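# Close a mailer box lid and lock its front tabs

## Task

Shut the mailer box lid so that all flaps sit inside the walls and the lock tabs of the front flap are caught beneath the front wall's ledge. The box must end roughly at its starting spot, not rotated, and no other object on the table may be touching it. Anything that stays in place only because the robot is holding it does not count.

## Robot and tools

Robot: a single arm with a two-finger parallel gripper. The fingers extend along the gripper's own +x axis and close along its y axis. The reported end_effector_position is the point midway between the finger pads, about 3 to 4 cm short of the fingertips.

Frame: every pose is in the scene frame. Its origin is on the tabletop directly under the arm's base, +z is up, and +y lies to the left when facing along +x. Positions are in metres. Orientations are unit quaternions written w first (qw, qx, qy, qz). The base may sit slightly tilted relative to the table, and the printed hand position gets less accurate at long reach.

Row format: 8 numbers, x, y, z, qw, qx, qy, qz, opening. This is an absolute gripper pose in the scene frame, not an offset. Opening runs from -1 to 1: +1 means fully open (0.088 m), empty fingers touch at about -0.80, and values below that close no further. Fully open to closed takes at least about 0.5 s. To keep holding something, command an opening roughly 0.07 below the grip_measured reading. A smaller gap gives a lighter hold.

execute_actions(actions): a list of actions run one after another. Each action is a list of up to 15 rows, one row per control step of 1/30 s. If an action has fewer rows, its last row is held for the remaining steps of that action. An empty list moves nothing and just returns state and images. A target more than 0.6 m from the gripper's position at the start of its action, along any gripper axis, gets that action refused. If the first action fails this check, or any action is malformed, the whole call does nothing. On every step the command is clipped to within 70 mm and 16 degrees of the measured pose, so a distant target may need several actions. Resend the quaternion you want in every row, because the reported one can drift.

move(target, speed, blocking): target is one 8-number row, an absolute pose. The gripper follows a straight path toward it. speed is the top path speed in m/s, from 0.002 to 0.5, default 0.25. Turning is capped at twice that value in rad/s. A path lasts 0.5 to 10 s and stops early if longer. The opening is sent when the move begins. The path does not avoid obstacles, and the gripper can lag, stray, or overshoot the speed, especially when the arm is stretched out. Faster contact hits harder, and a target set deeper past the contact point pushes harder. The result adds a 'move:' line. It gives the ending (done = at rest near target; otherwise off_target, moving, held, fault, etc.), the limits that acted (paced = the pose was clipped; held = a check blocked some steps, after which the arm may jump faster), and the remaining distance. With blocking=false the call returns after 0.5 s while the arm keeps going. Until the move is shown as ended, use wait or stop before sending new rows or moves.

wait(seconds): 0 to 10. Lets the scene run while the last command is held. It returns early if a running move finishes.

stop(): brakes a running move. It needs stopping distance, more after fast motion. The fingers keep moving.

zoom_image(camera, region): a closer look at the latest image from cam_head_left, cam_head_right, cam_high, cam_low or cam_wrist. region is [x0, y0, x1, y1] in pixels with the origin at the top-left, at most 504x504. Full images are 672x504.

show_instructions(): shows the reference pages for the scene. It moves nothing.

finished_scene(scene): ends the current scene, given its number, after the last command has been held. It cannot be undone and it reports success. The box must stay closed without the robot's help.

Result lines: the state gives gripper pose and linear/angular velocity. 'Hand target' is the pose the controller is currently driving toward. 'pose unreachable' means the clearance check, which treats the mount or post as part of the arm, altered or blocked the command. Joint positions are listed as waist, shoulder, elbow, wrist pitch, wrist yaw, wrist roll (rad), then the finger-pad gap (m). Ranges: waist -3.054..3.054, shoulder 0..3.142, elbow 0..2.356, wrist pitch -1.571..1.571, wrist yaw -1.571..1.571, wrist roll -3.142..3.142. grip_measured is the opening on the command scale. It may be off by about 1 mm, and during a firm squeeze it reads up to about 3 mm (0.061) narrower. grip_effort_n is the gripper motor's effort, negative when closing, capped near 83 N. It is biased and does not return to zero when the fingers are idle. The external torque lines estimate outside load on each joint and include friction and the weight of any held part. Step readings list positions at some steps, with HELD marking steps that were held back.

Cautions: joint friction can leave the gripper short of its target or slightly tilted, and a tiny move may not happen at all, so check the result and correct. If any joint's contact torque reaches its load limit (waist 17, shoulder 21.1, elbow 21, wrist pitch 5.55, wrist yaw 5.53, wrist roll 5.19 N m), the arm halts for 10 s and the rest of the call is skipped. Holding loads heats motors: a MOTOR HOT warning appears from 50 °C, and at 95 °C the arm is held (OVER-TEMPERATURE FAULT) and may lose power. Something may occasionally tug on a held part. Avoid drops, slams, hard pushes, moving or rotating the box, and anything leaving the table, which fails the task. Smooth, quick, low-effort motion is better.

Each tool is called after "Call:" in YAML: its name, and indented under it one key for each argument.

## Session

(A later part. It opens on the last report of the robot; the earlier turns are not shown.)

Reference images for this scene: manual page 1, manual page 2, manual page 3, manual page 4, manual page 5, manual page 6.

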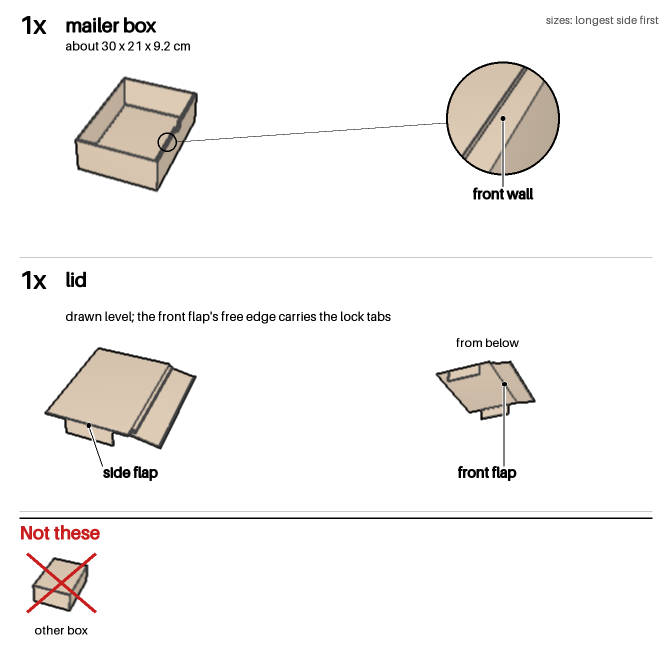

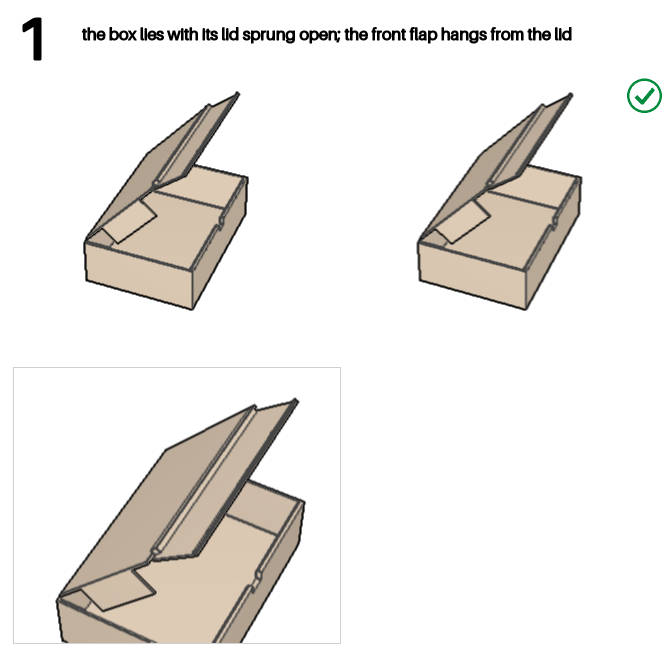

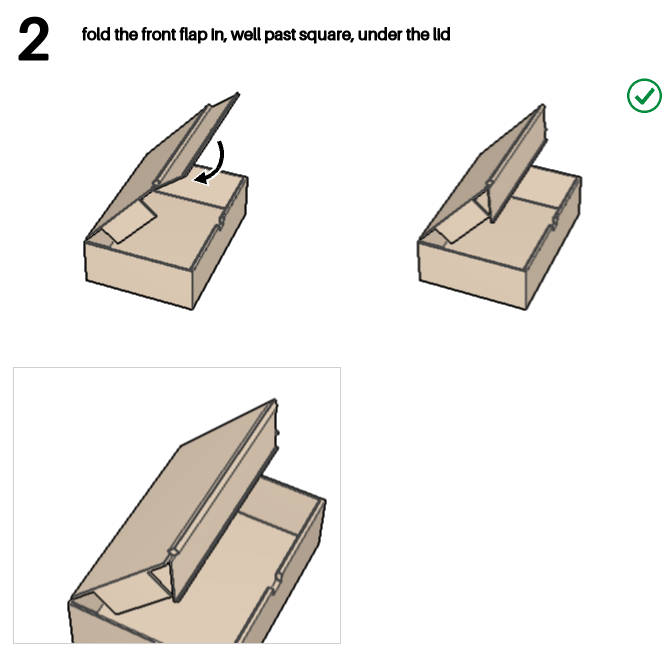

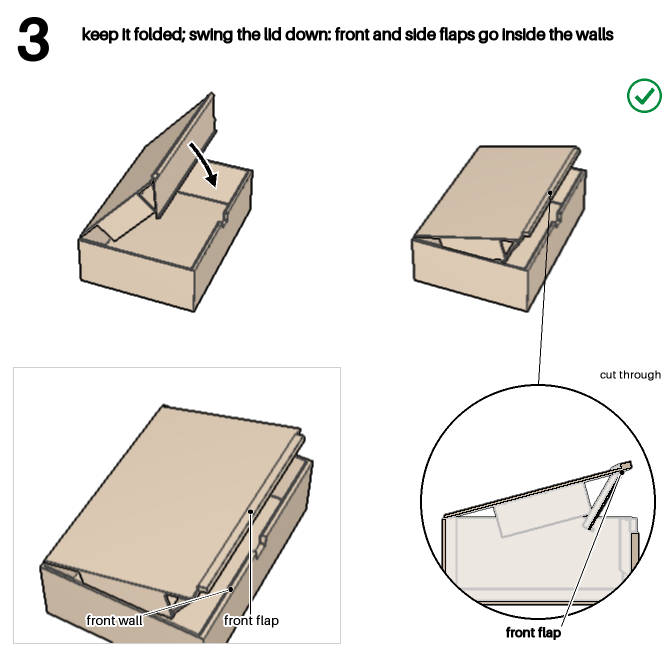

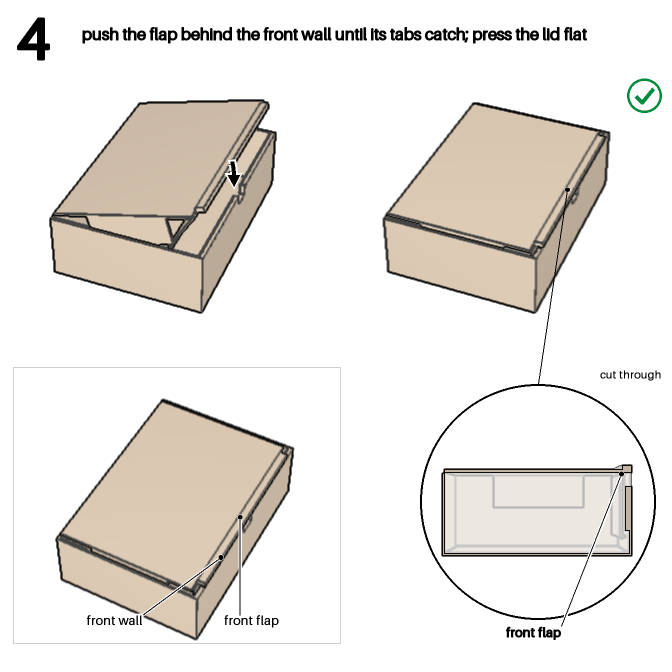

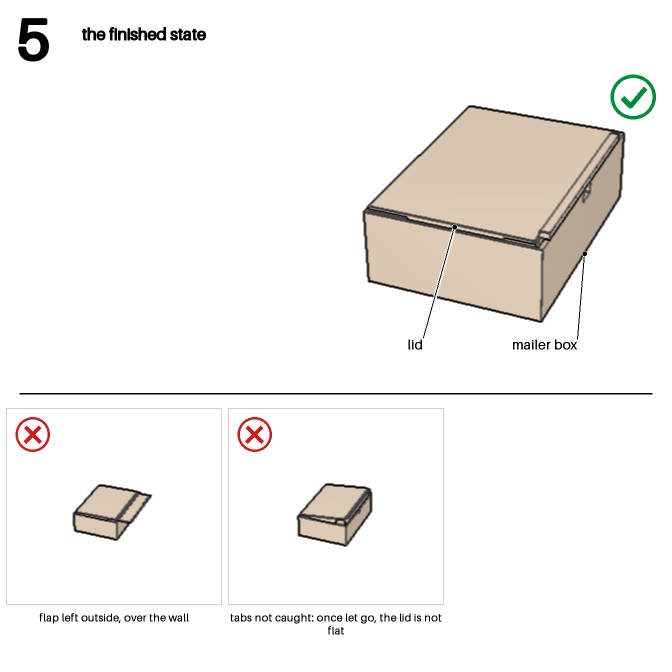

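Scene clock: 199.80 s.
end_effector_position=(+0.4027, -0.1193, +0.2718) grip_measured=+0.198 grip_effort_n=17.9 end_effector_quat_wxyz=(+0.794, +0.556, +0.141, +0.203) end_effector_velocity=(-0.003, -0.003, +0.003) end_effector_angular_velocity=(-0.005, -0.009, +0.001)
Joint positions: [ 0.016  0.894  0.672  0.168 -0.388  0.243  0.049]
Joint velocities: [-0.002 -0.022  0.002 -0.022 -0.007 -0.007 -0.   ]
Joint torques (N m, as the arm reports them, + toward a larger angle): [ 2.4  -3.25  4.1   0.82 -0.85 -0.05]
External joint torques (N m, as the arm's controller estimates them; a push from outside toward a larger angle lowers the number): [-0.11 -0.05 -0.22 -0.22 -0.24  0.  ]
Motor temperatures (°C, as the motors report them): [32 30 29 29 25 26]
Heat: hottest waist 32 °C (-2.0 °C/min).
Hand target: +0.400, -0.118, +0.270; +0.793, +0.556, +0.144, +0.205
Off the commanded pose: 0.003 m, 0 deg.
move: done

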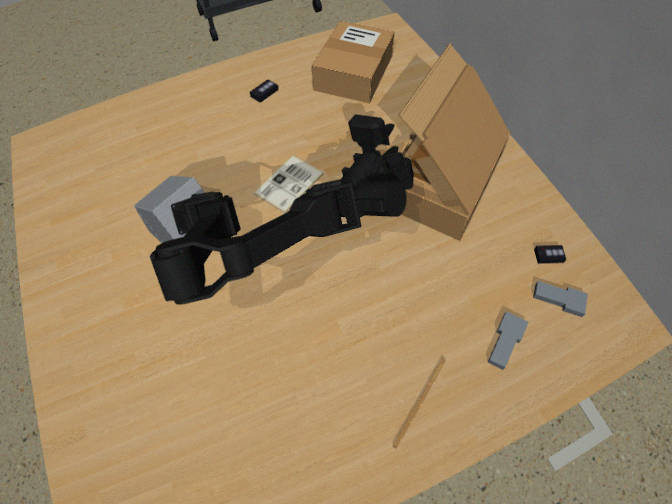

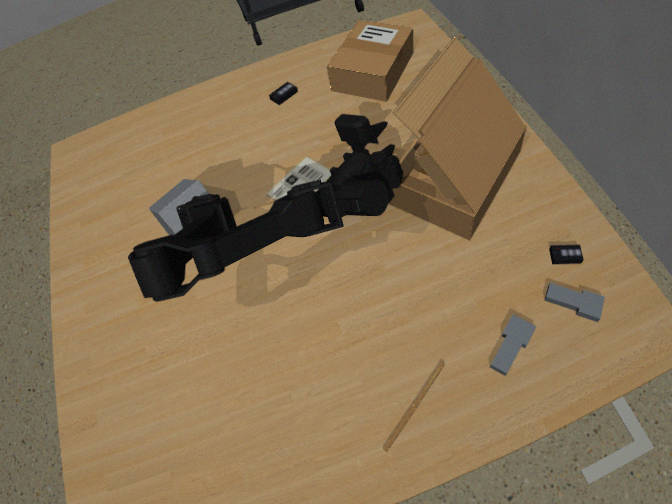

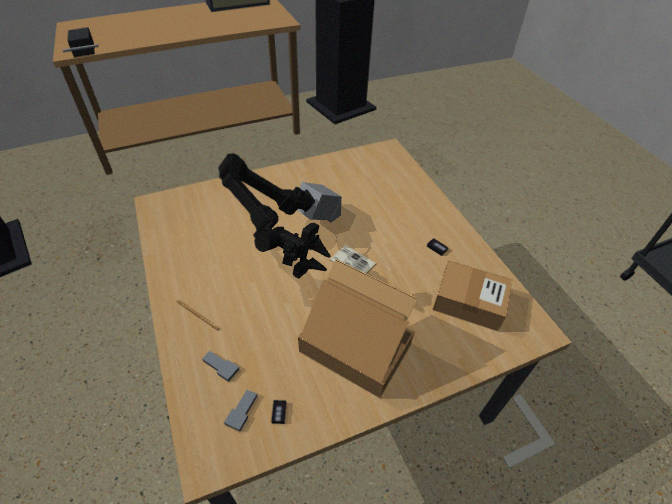

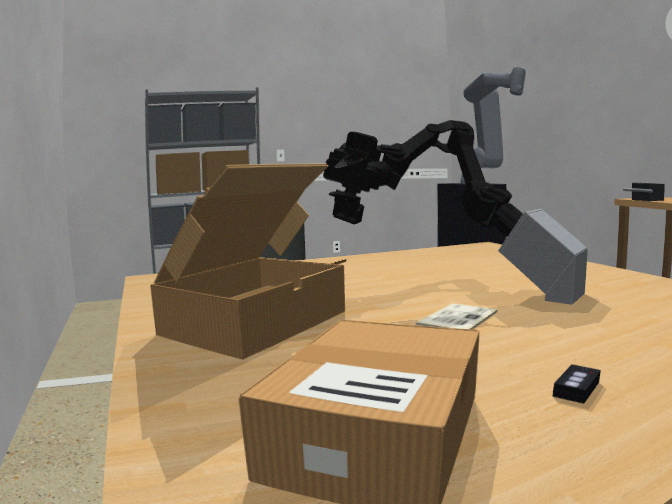

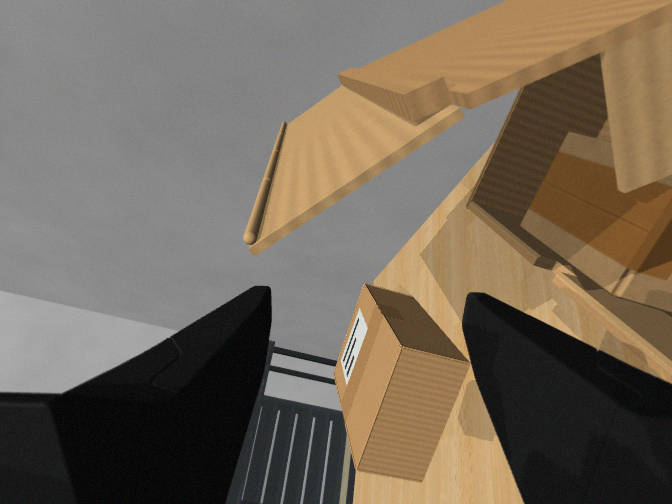

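Call:
move:
  target: [0.415,-0.073,0.17,0.877,-0.106,0.409,0.227,0.0]

Call:
move:
  target: [0.481,-0.036,0.097,0.877,-0.106,0.409,0.227,0.0]
  speed: 0.08

Call:
move:
  target: [0.481,-0.036,0.099,0.877,-0.106,0.409,0.227,-0.76]

Call:
move:
  target: [0.493,-0.058,0.148,0.859,-0.006,0.432,0.271,-0.76]
  speed: 0.06

Call:
move:
  target: [0.51,-0.088,0.185,0.831,0.094,0.45,0.313,-0.76]
  speed: 0.06

Scene clock: 212.90 s.
end_effector_position=(+0.4134, -0.0739, +0.1707) grip_measured=+0.002 grip_effort_n=-10.5 end_effector_quat_wxyz=(+0.878, -0.102, +0.408, +0.229) end_effector_velocity=(-0.002, +0.002, -0.002) end_effector_angular_velocity=(-0.019, +0.001, +0.025)
Joint positions: [ 0.26   1.268  0.906 -0.236  0.552 -0.839  0.039]
Joint velocities: [ 0.002  0.002 -0.002 -0.007  0.007 -0.022 -0.   ]
Joint torques (N m, as the arm reports them, + toward a larger angle): [ 4.66 -1.88  5.19  1.   -0.16 -0.09]
External joint torques (N m, as the arm's controller estimates them; a push from outside toward a larger angle lowers the number): [ 0.29  1.38  1.25  0.21  0.21 -0.1 ]
Motor temperatures (°C, as the motors report them): [32 29 30 29 25 26]
Heat: hottest waist 32 °C (-1.0 °C/min).
Hand target: +0.415, -0.073, +0.170; +0.877, -0.106, +0.409, +0.228
Off the commanded pose: 0.002 m, 0 deg.
move: done

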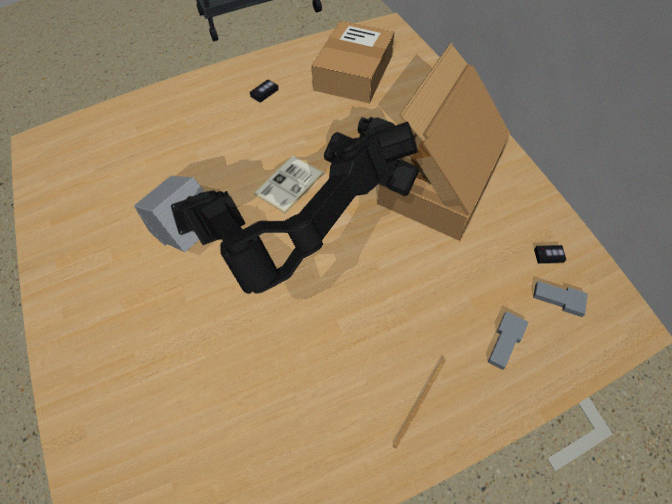

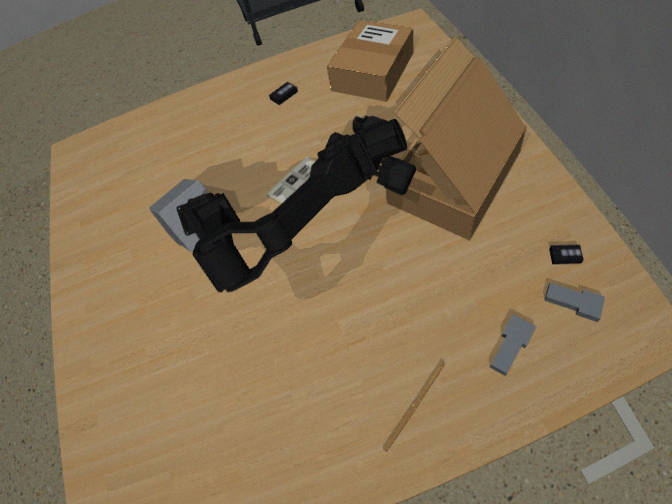

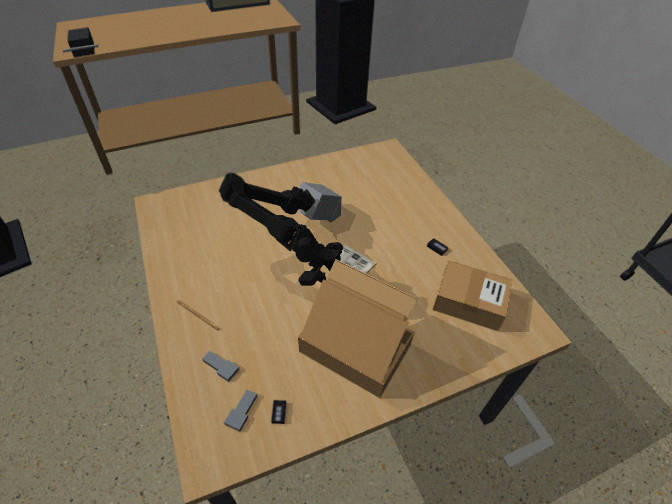

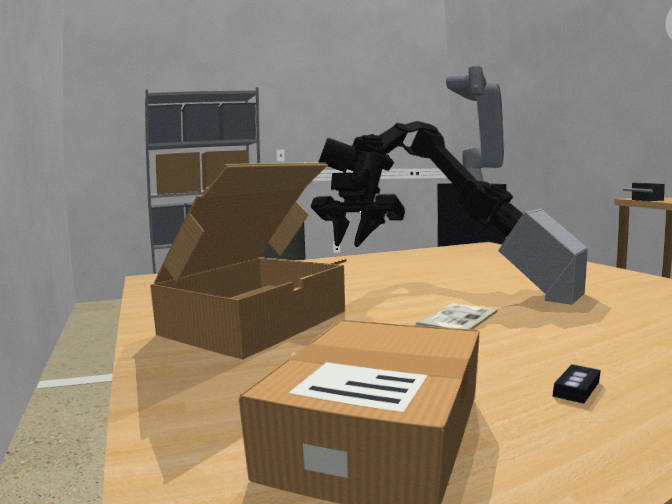

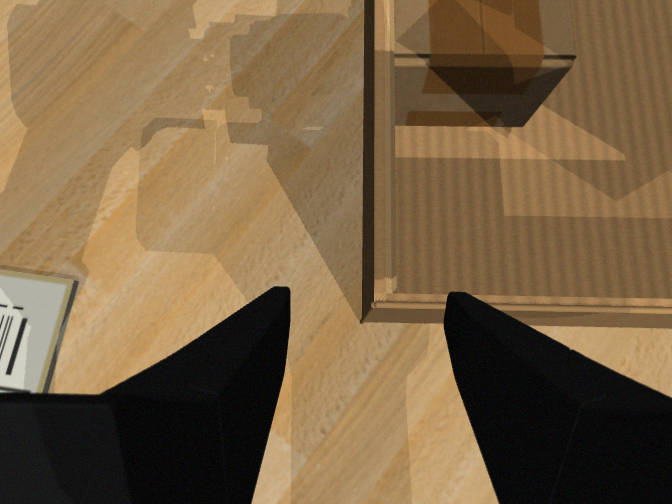

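Scene clock: 214.70 s.
end_effector_position=(+0.4863, -0.0383, +0.1183) grip_measured=+0.002 grip_effort_n=-10.0 end_effector_quat_wxyz=(+0.889, -0.102, +0.387, +0.223) end_effector_velocity=(-0.000, +0.006, +0.001) end_effector_angular_velocity=(+0.013, -0.008, +0.026)
Joint positions: [ 0.15   1.618  1.043  0.058  0.436 -0.93   0.039]
Joint velocities: [ 0.002  0.007  0.002 -0.007 -0.022 -0.007 -0.   ]
Joint torques (N m, as the arm reports them, + toward a larger angle): [ 3.53 -1.45  3.33  0.66 -0.34 -0.03]
External joint torques (N m, as the arm's controller estimates them; a push from outside toward a larger angle lowers the number): [-2.87  3.62 -0.13 -0.09  0.08 -0.03]
Motor temperatures (°C, as the motors report them): [32 29 30 29 25 26]
Heat: hottest waist 32 °C (-1.0 °C/min).
Hand target: +0.480, -0.036, +0.098; +0.877, -0.106, +0.409, +0.227
Off the commanded pose: 0.022 m, 3 deg.
move: off_target

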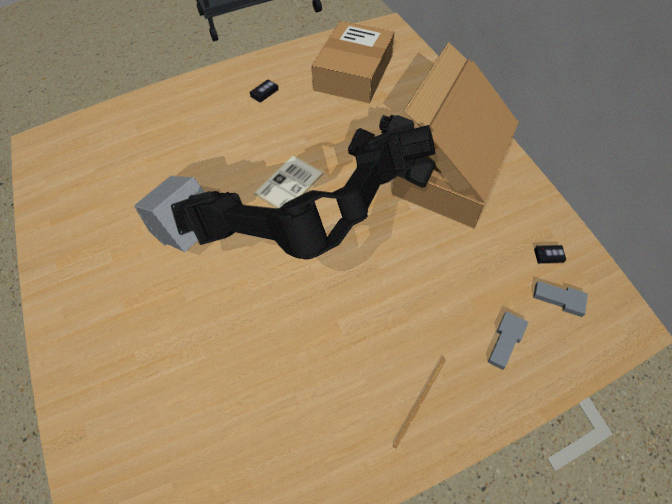

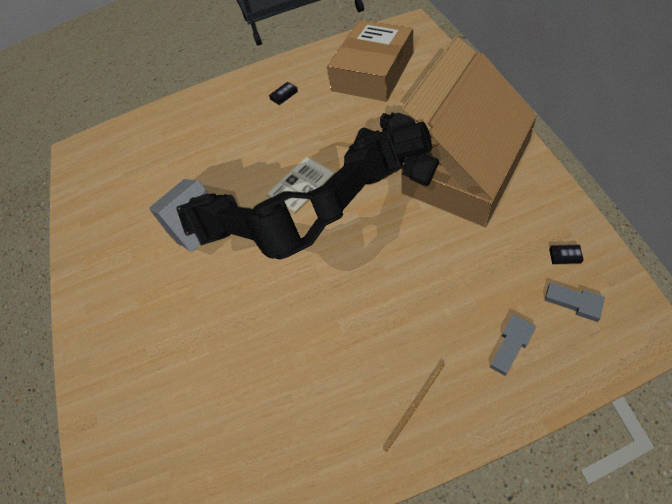

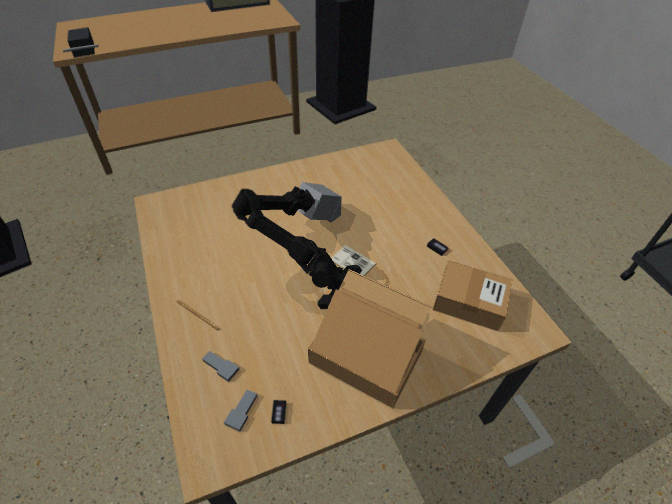

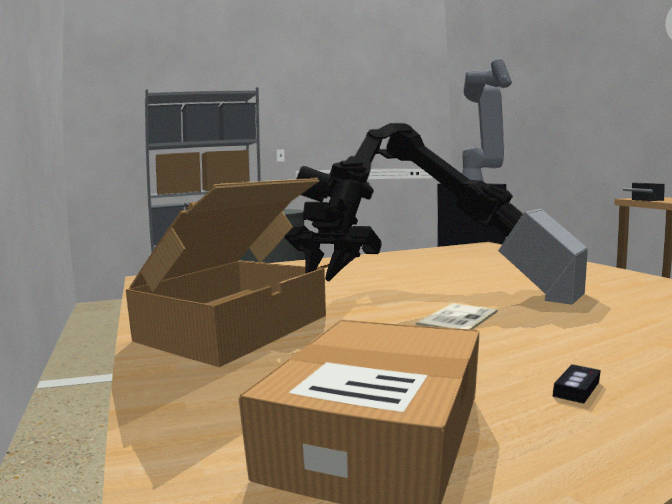

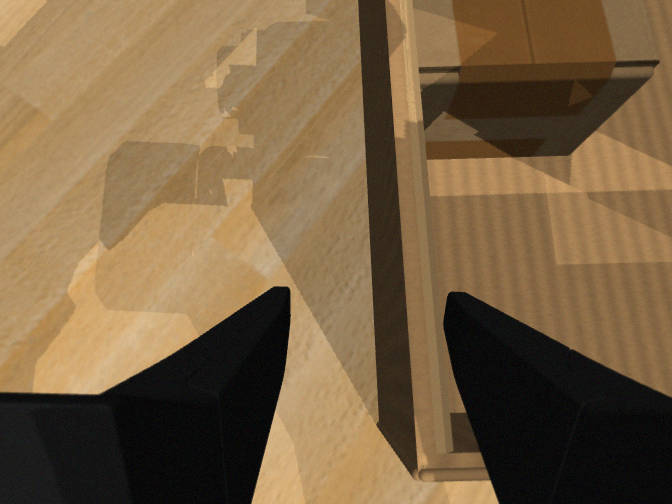

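Scene clock: 215.40 s.
end_effector_position=(+0.4877, -0.0388, +0.1188) grip_measured=-0.689 grip_effort_n=-83.5 end_effector_quat_wxyz=(+0.890, -0.101, +0.386, +0.222) end_effector_velocity=(-0.002, +0.001, -0.001) end_effector_angular_velocity=(-0.000, +0.000, +0.013)
Joint positions: [ 0.15   1.62   1.047  0.06   0.434 -0.93   0.005]
Joint velocities: [-0.002 -0.002 -0.002 -0.007 -0.007 -0.007  0.   ]
Joint torques (N m, as the arm reports them, + toward a larger angle): [ 4.17 -1.77  3.33  0.23 -0.11  0.05]
External joint torques (N m, as the arm's controller estimates them; a push from outside toward a larger angle lowers the number): [-2.16  3.33 -0.18 -0.54  0.31  0.04]
Motor temperatures (°C, as the motors report them): [32 29 30 29 25 26]
Heat: hottest waist 32 °C (-1.0 °C/min).
Hand target: +0.480, -0.036, +0.100; +0.877, -0.106, +0.409, +0.227
Off the commanded pose: 0.021 m, 3 deg.
move: off_target

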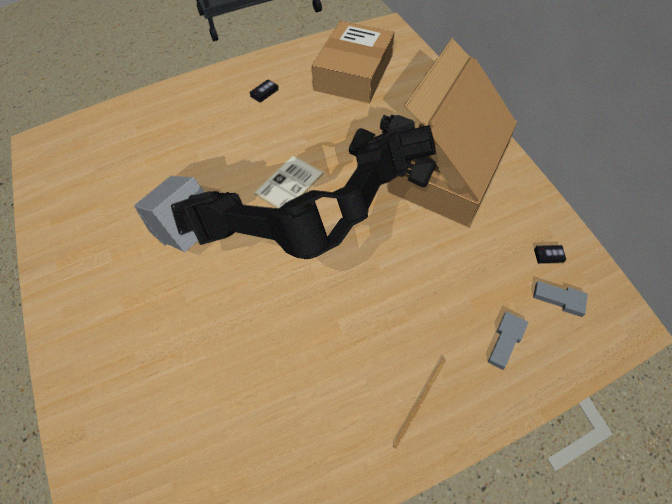

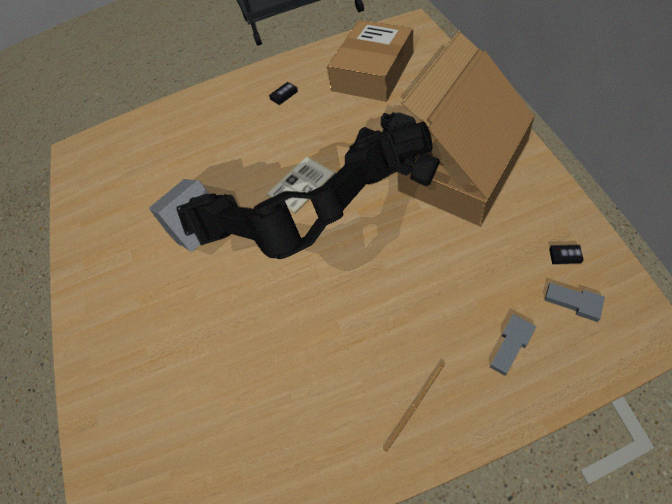

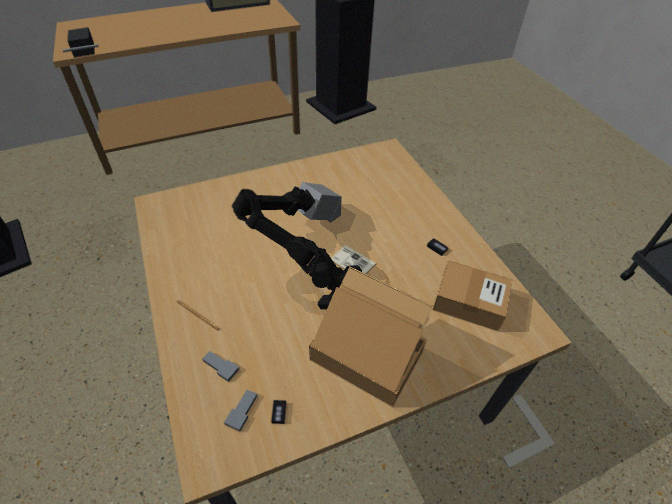

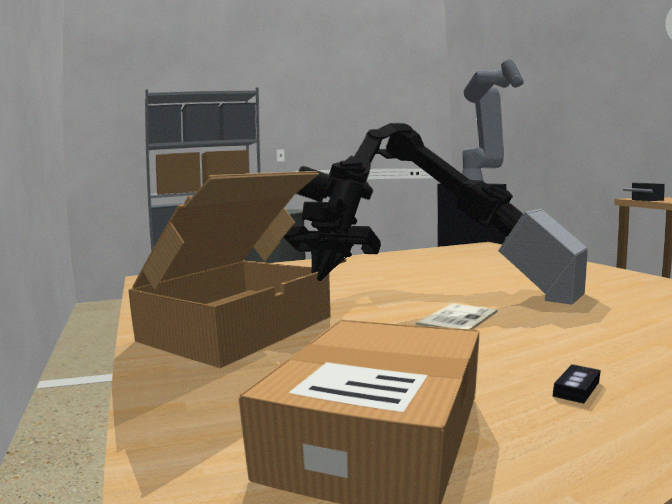

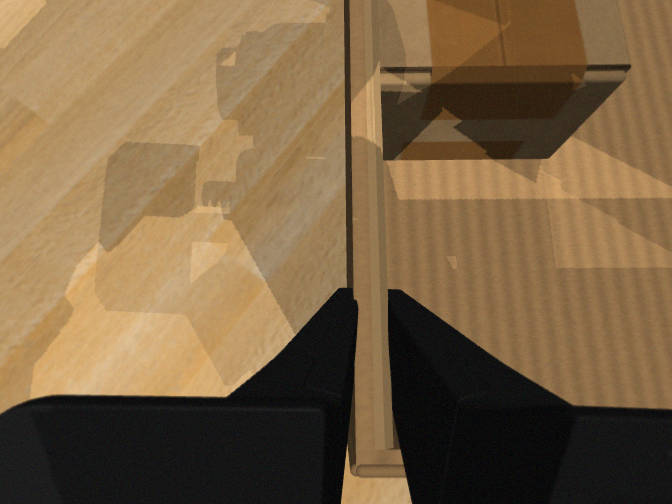

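Scene clock: 217.73 s.
end_effector_position=(+0.4948, -0.0582, +0.1524) grip_measured=-0.689 grip_effort_n=-83.5 end_effector_quat_wxyz=(+0.864, -0.011, +0.424, +0.271) end_effector_velocity=(-0.005, +0.002, +0.001) end_effector_angular_velocity=(+0.013, +0.012, +0.041)
Joint positions: [ 0.156  1.609  1.311 -0.386  0.348 -0.728  0.005]
Joint velocities: [-0.002 -0.002  0.012 -0.051 -0.022 -0.007  0.   ]
Joint torques (N m, as the arm reports them, + toward a larger angle): [ 6.05 -4.16  4.52  0.17 -0.47  0.52]
External joint torques (N m, as the arm's controller estimates them; a push from outside toward a larger angle lowers the number): [-0.34  1.05  0.8  -0.45 -0.01  0.53]
Motor temperatures (°C, as the motors report them): [32 29 30 29 25 26]
Heat: hottest waist 32 °C (-1.0 °C/min).
Hand target: +0.493, -0.058, +0.148; +0.860, -0.006, +0.432, +0.271
Off the commanded pose: 0.005 m, 1 deg.
move: done

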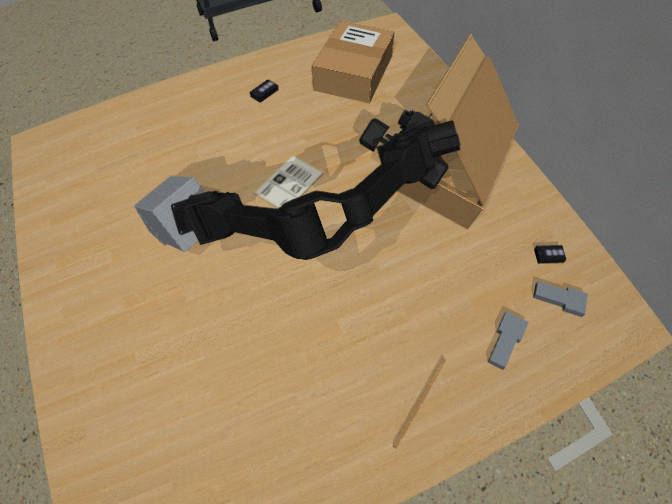

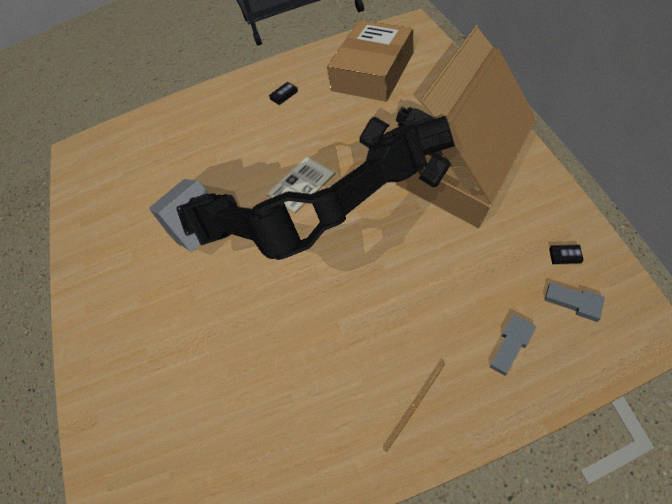

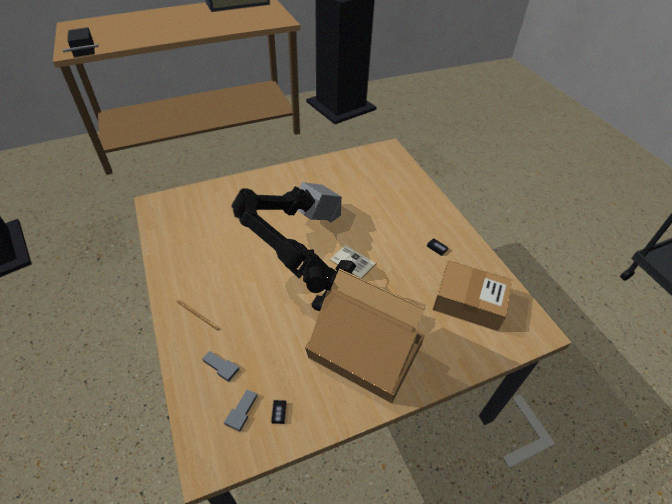

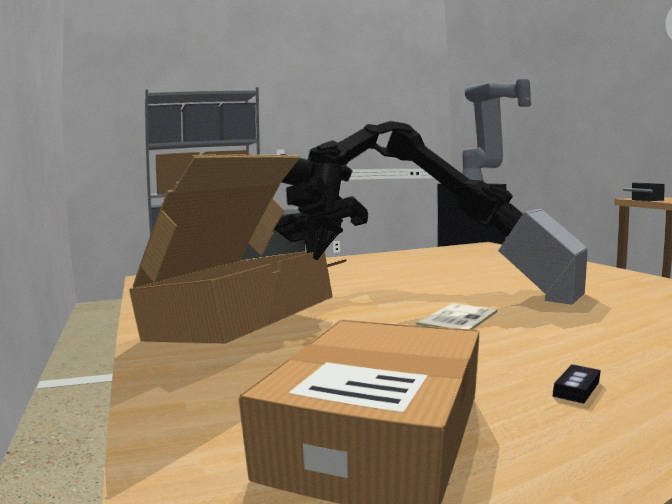

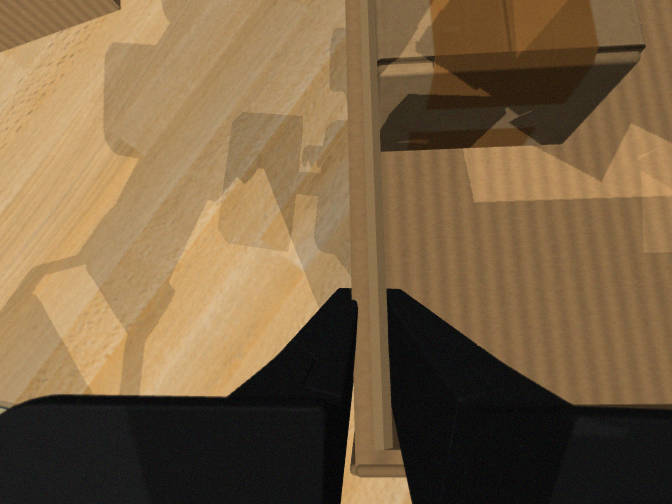

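Scene clock: 220.07 s.
end_effector_position=(+0.5112, -0.0899, +0.1925) grip_measured=-0.689 grip_effort_n=-83.5 end_effector_quat_wxyz=(+0.838, +0.090, +0.438, +0.313) end_effector_velocity=(-0.002, -0.001, +0.003) end_effector_angular_velocity=(+0.016, +0.001, +0.023)
Joint positions: [ 0.132  1.665  1.657 -0.772  0.187 -0.571  0.005]
Joint velocities: [-0.002  0.002  0.022 -0.037 -0.022 -0.007 -0.   ]
Joint torques (N m, as the arm reports them, + toward a larger angle): [ 5.76 -3.75  4.89  0.16 -0.54  0.4 ]
External joint torques (N m, as the arm's controller estimates them; a push from outside toward a larger angle lowers the number): [-0.75  2.16  0.93 -0.38 -0.02  0.42]
Motor temperatures (°C, as the motors report them): [32 29 30 28 25 26]
Heat: hottest waist 32 °C (-1.0 °C/min).
Hand target: +0.510, -0.088, +0.185; +0.831, +0.094, +0.449, +0.313
Off the commanded pose: 0.008 m, 2 deg.
move: done

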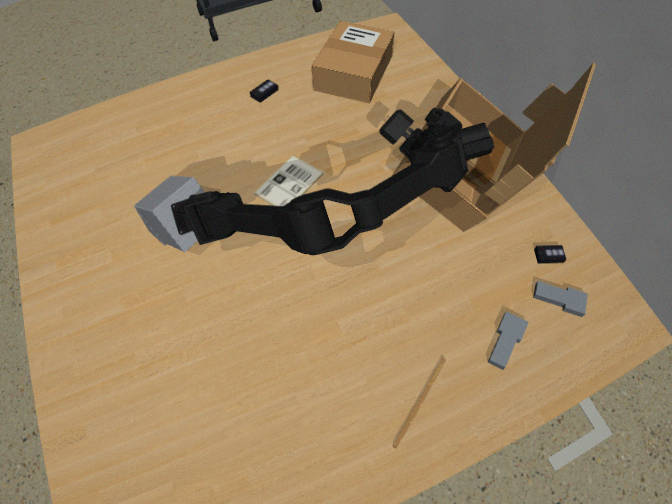

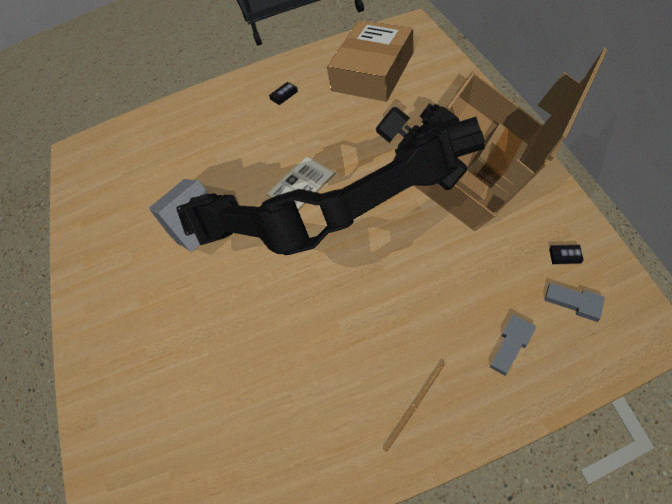

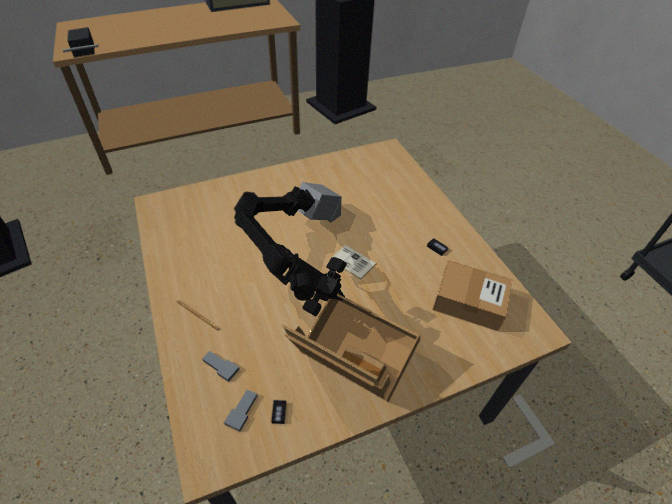

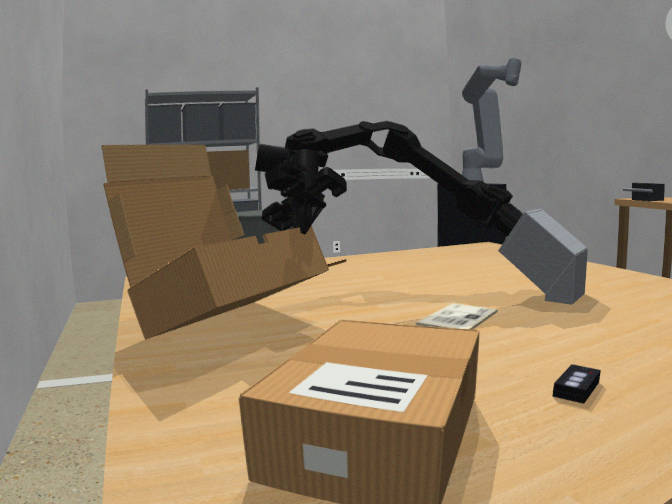

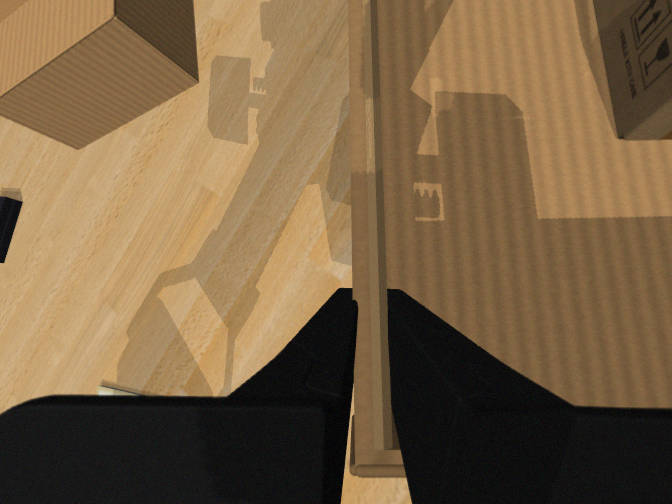

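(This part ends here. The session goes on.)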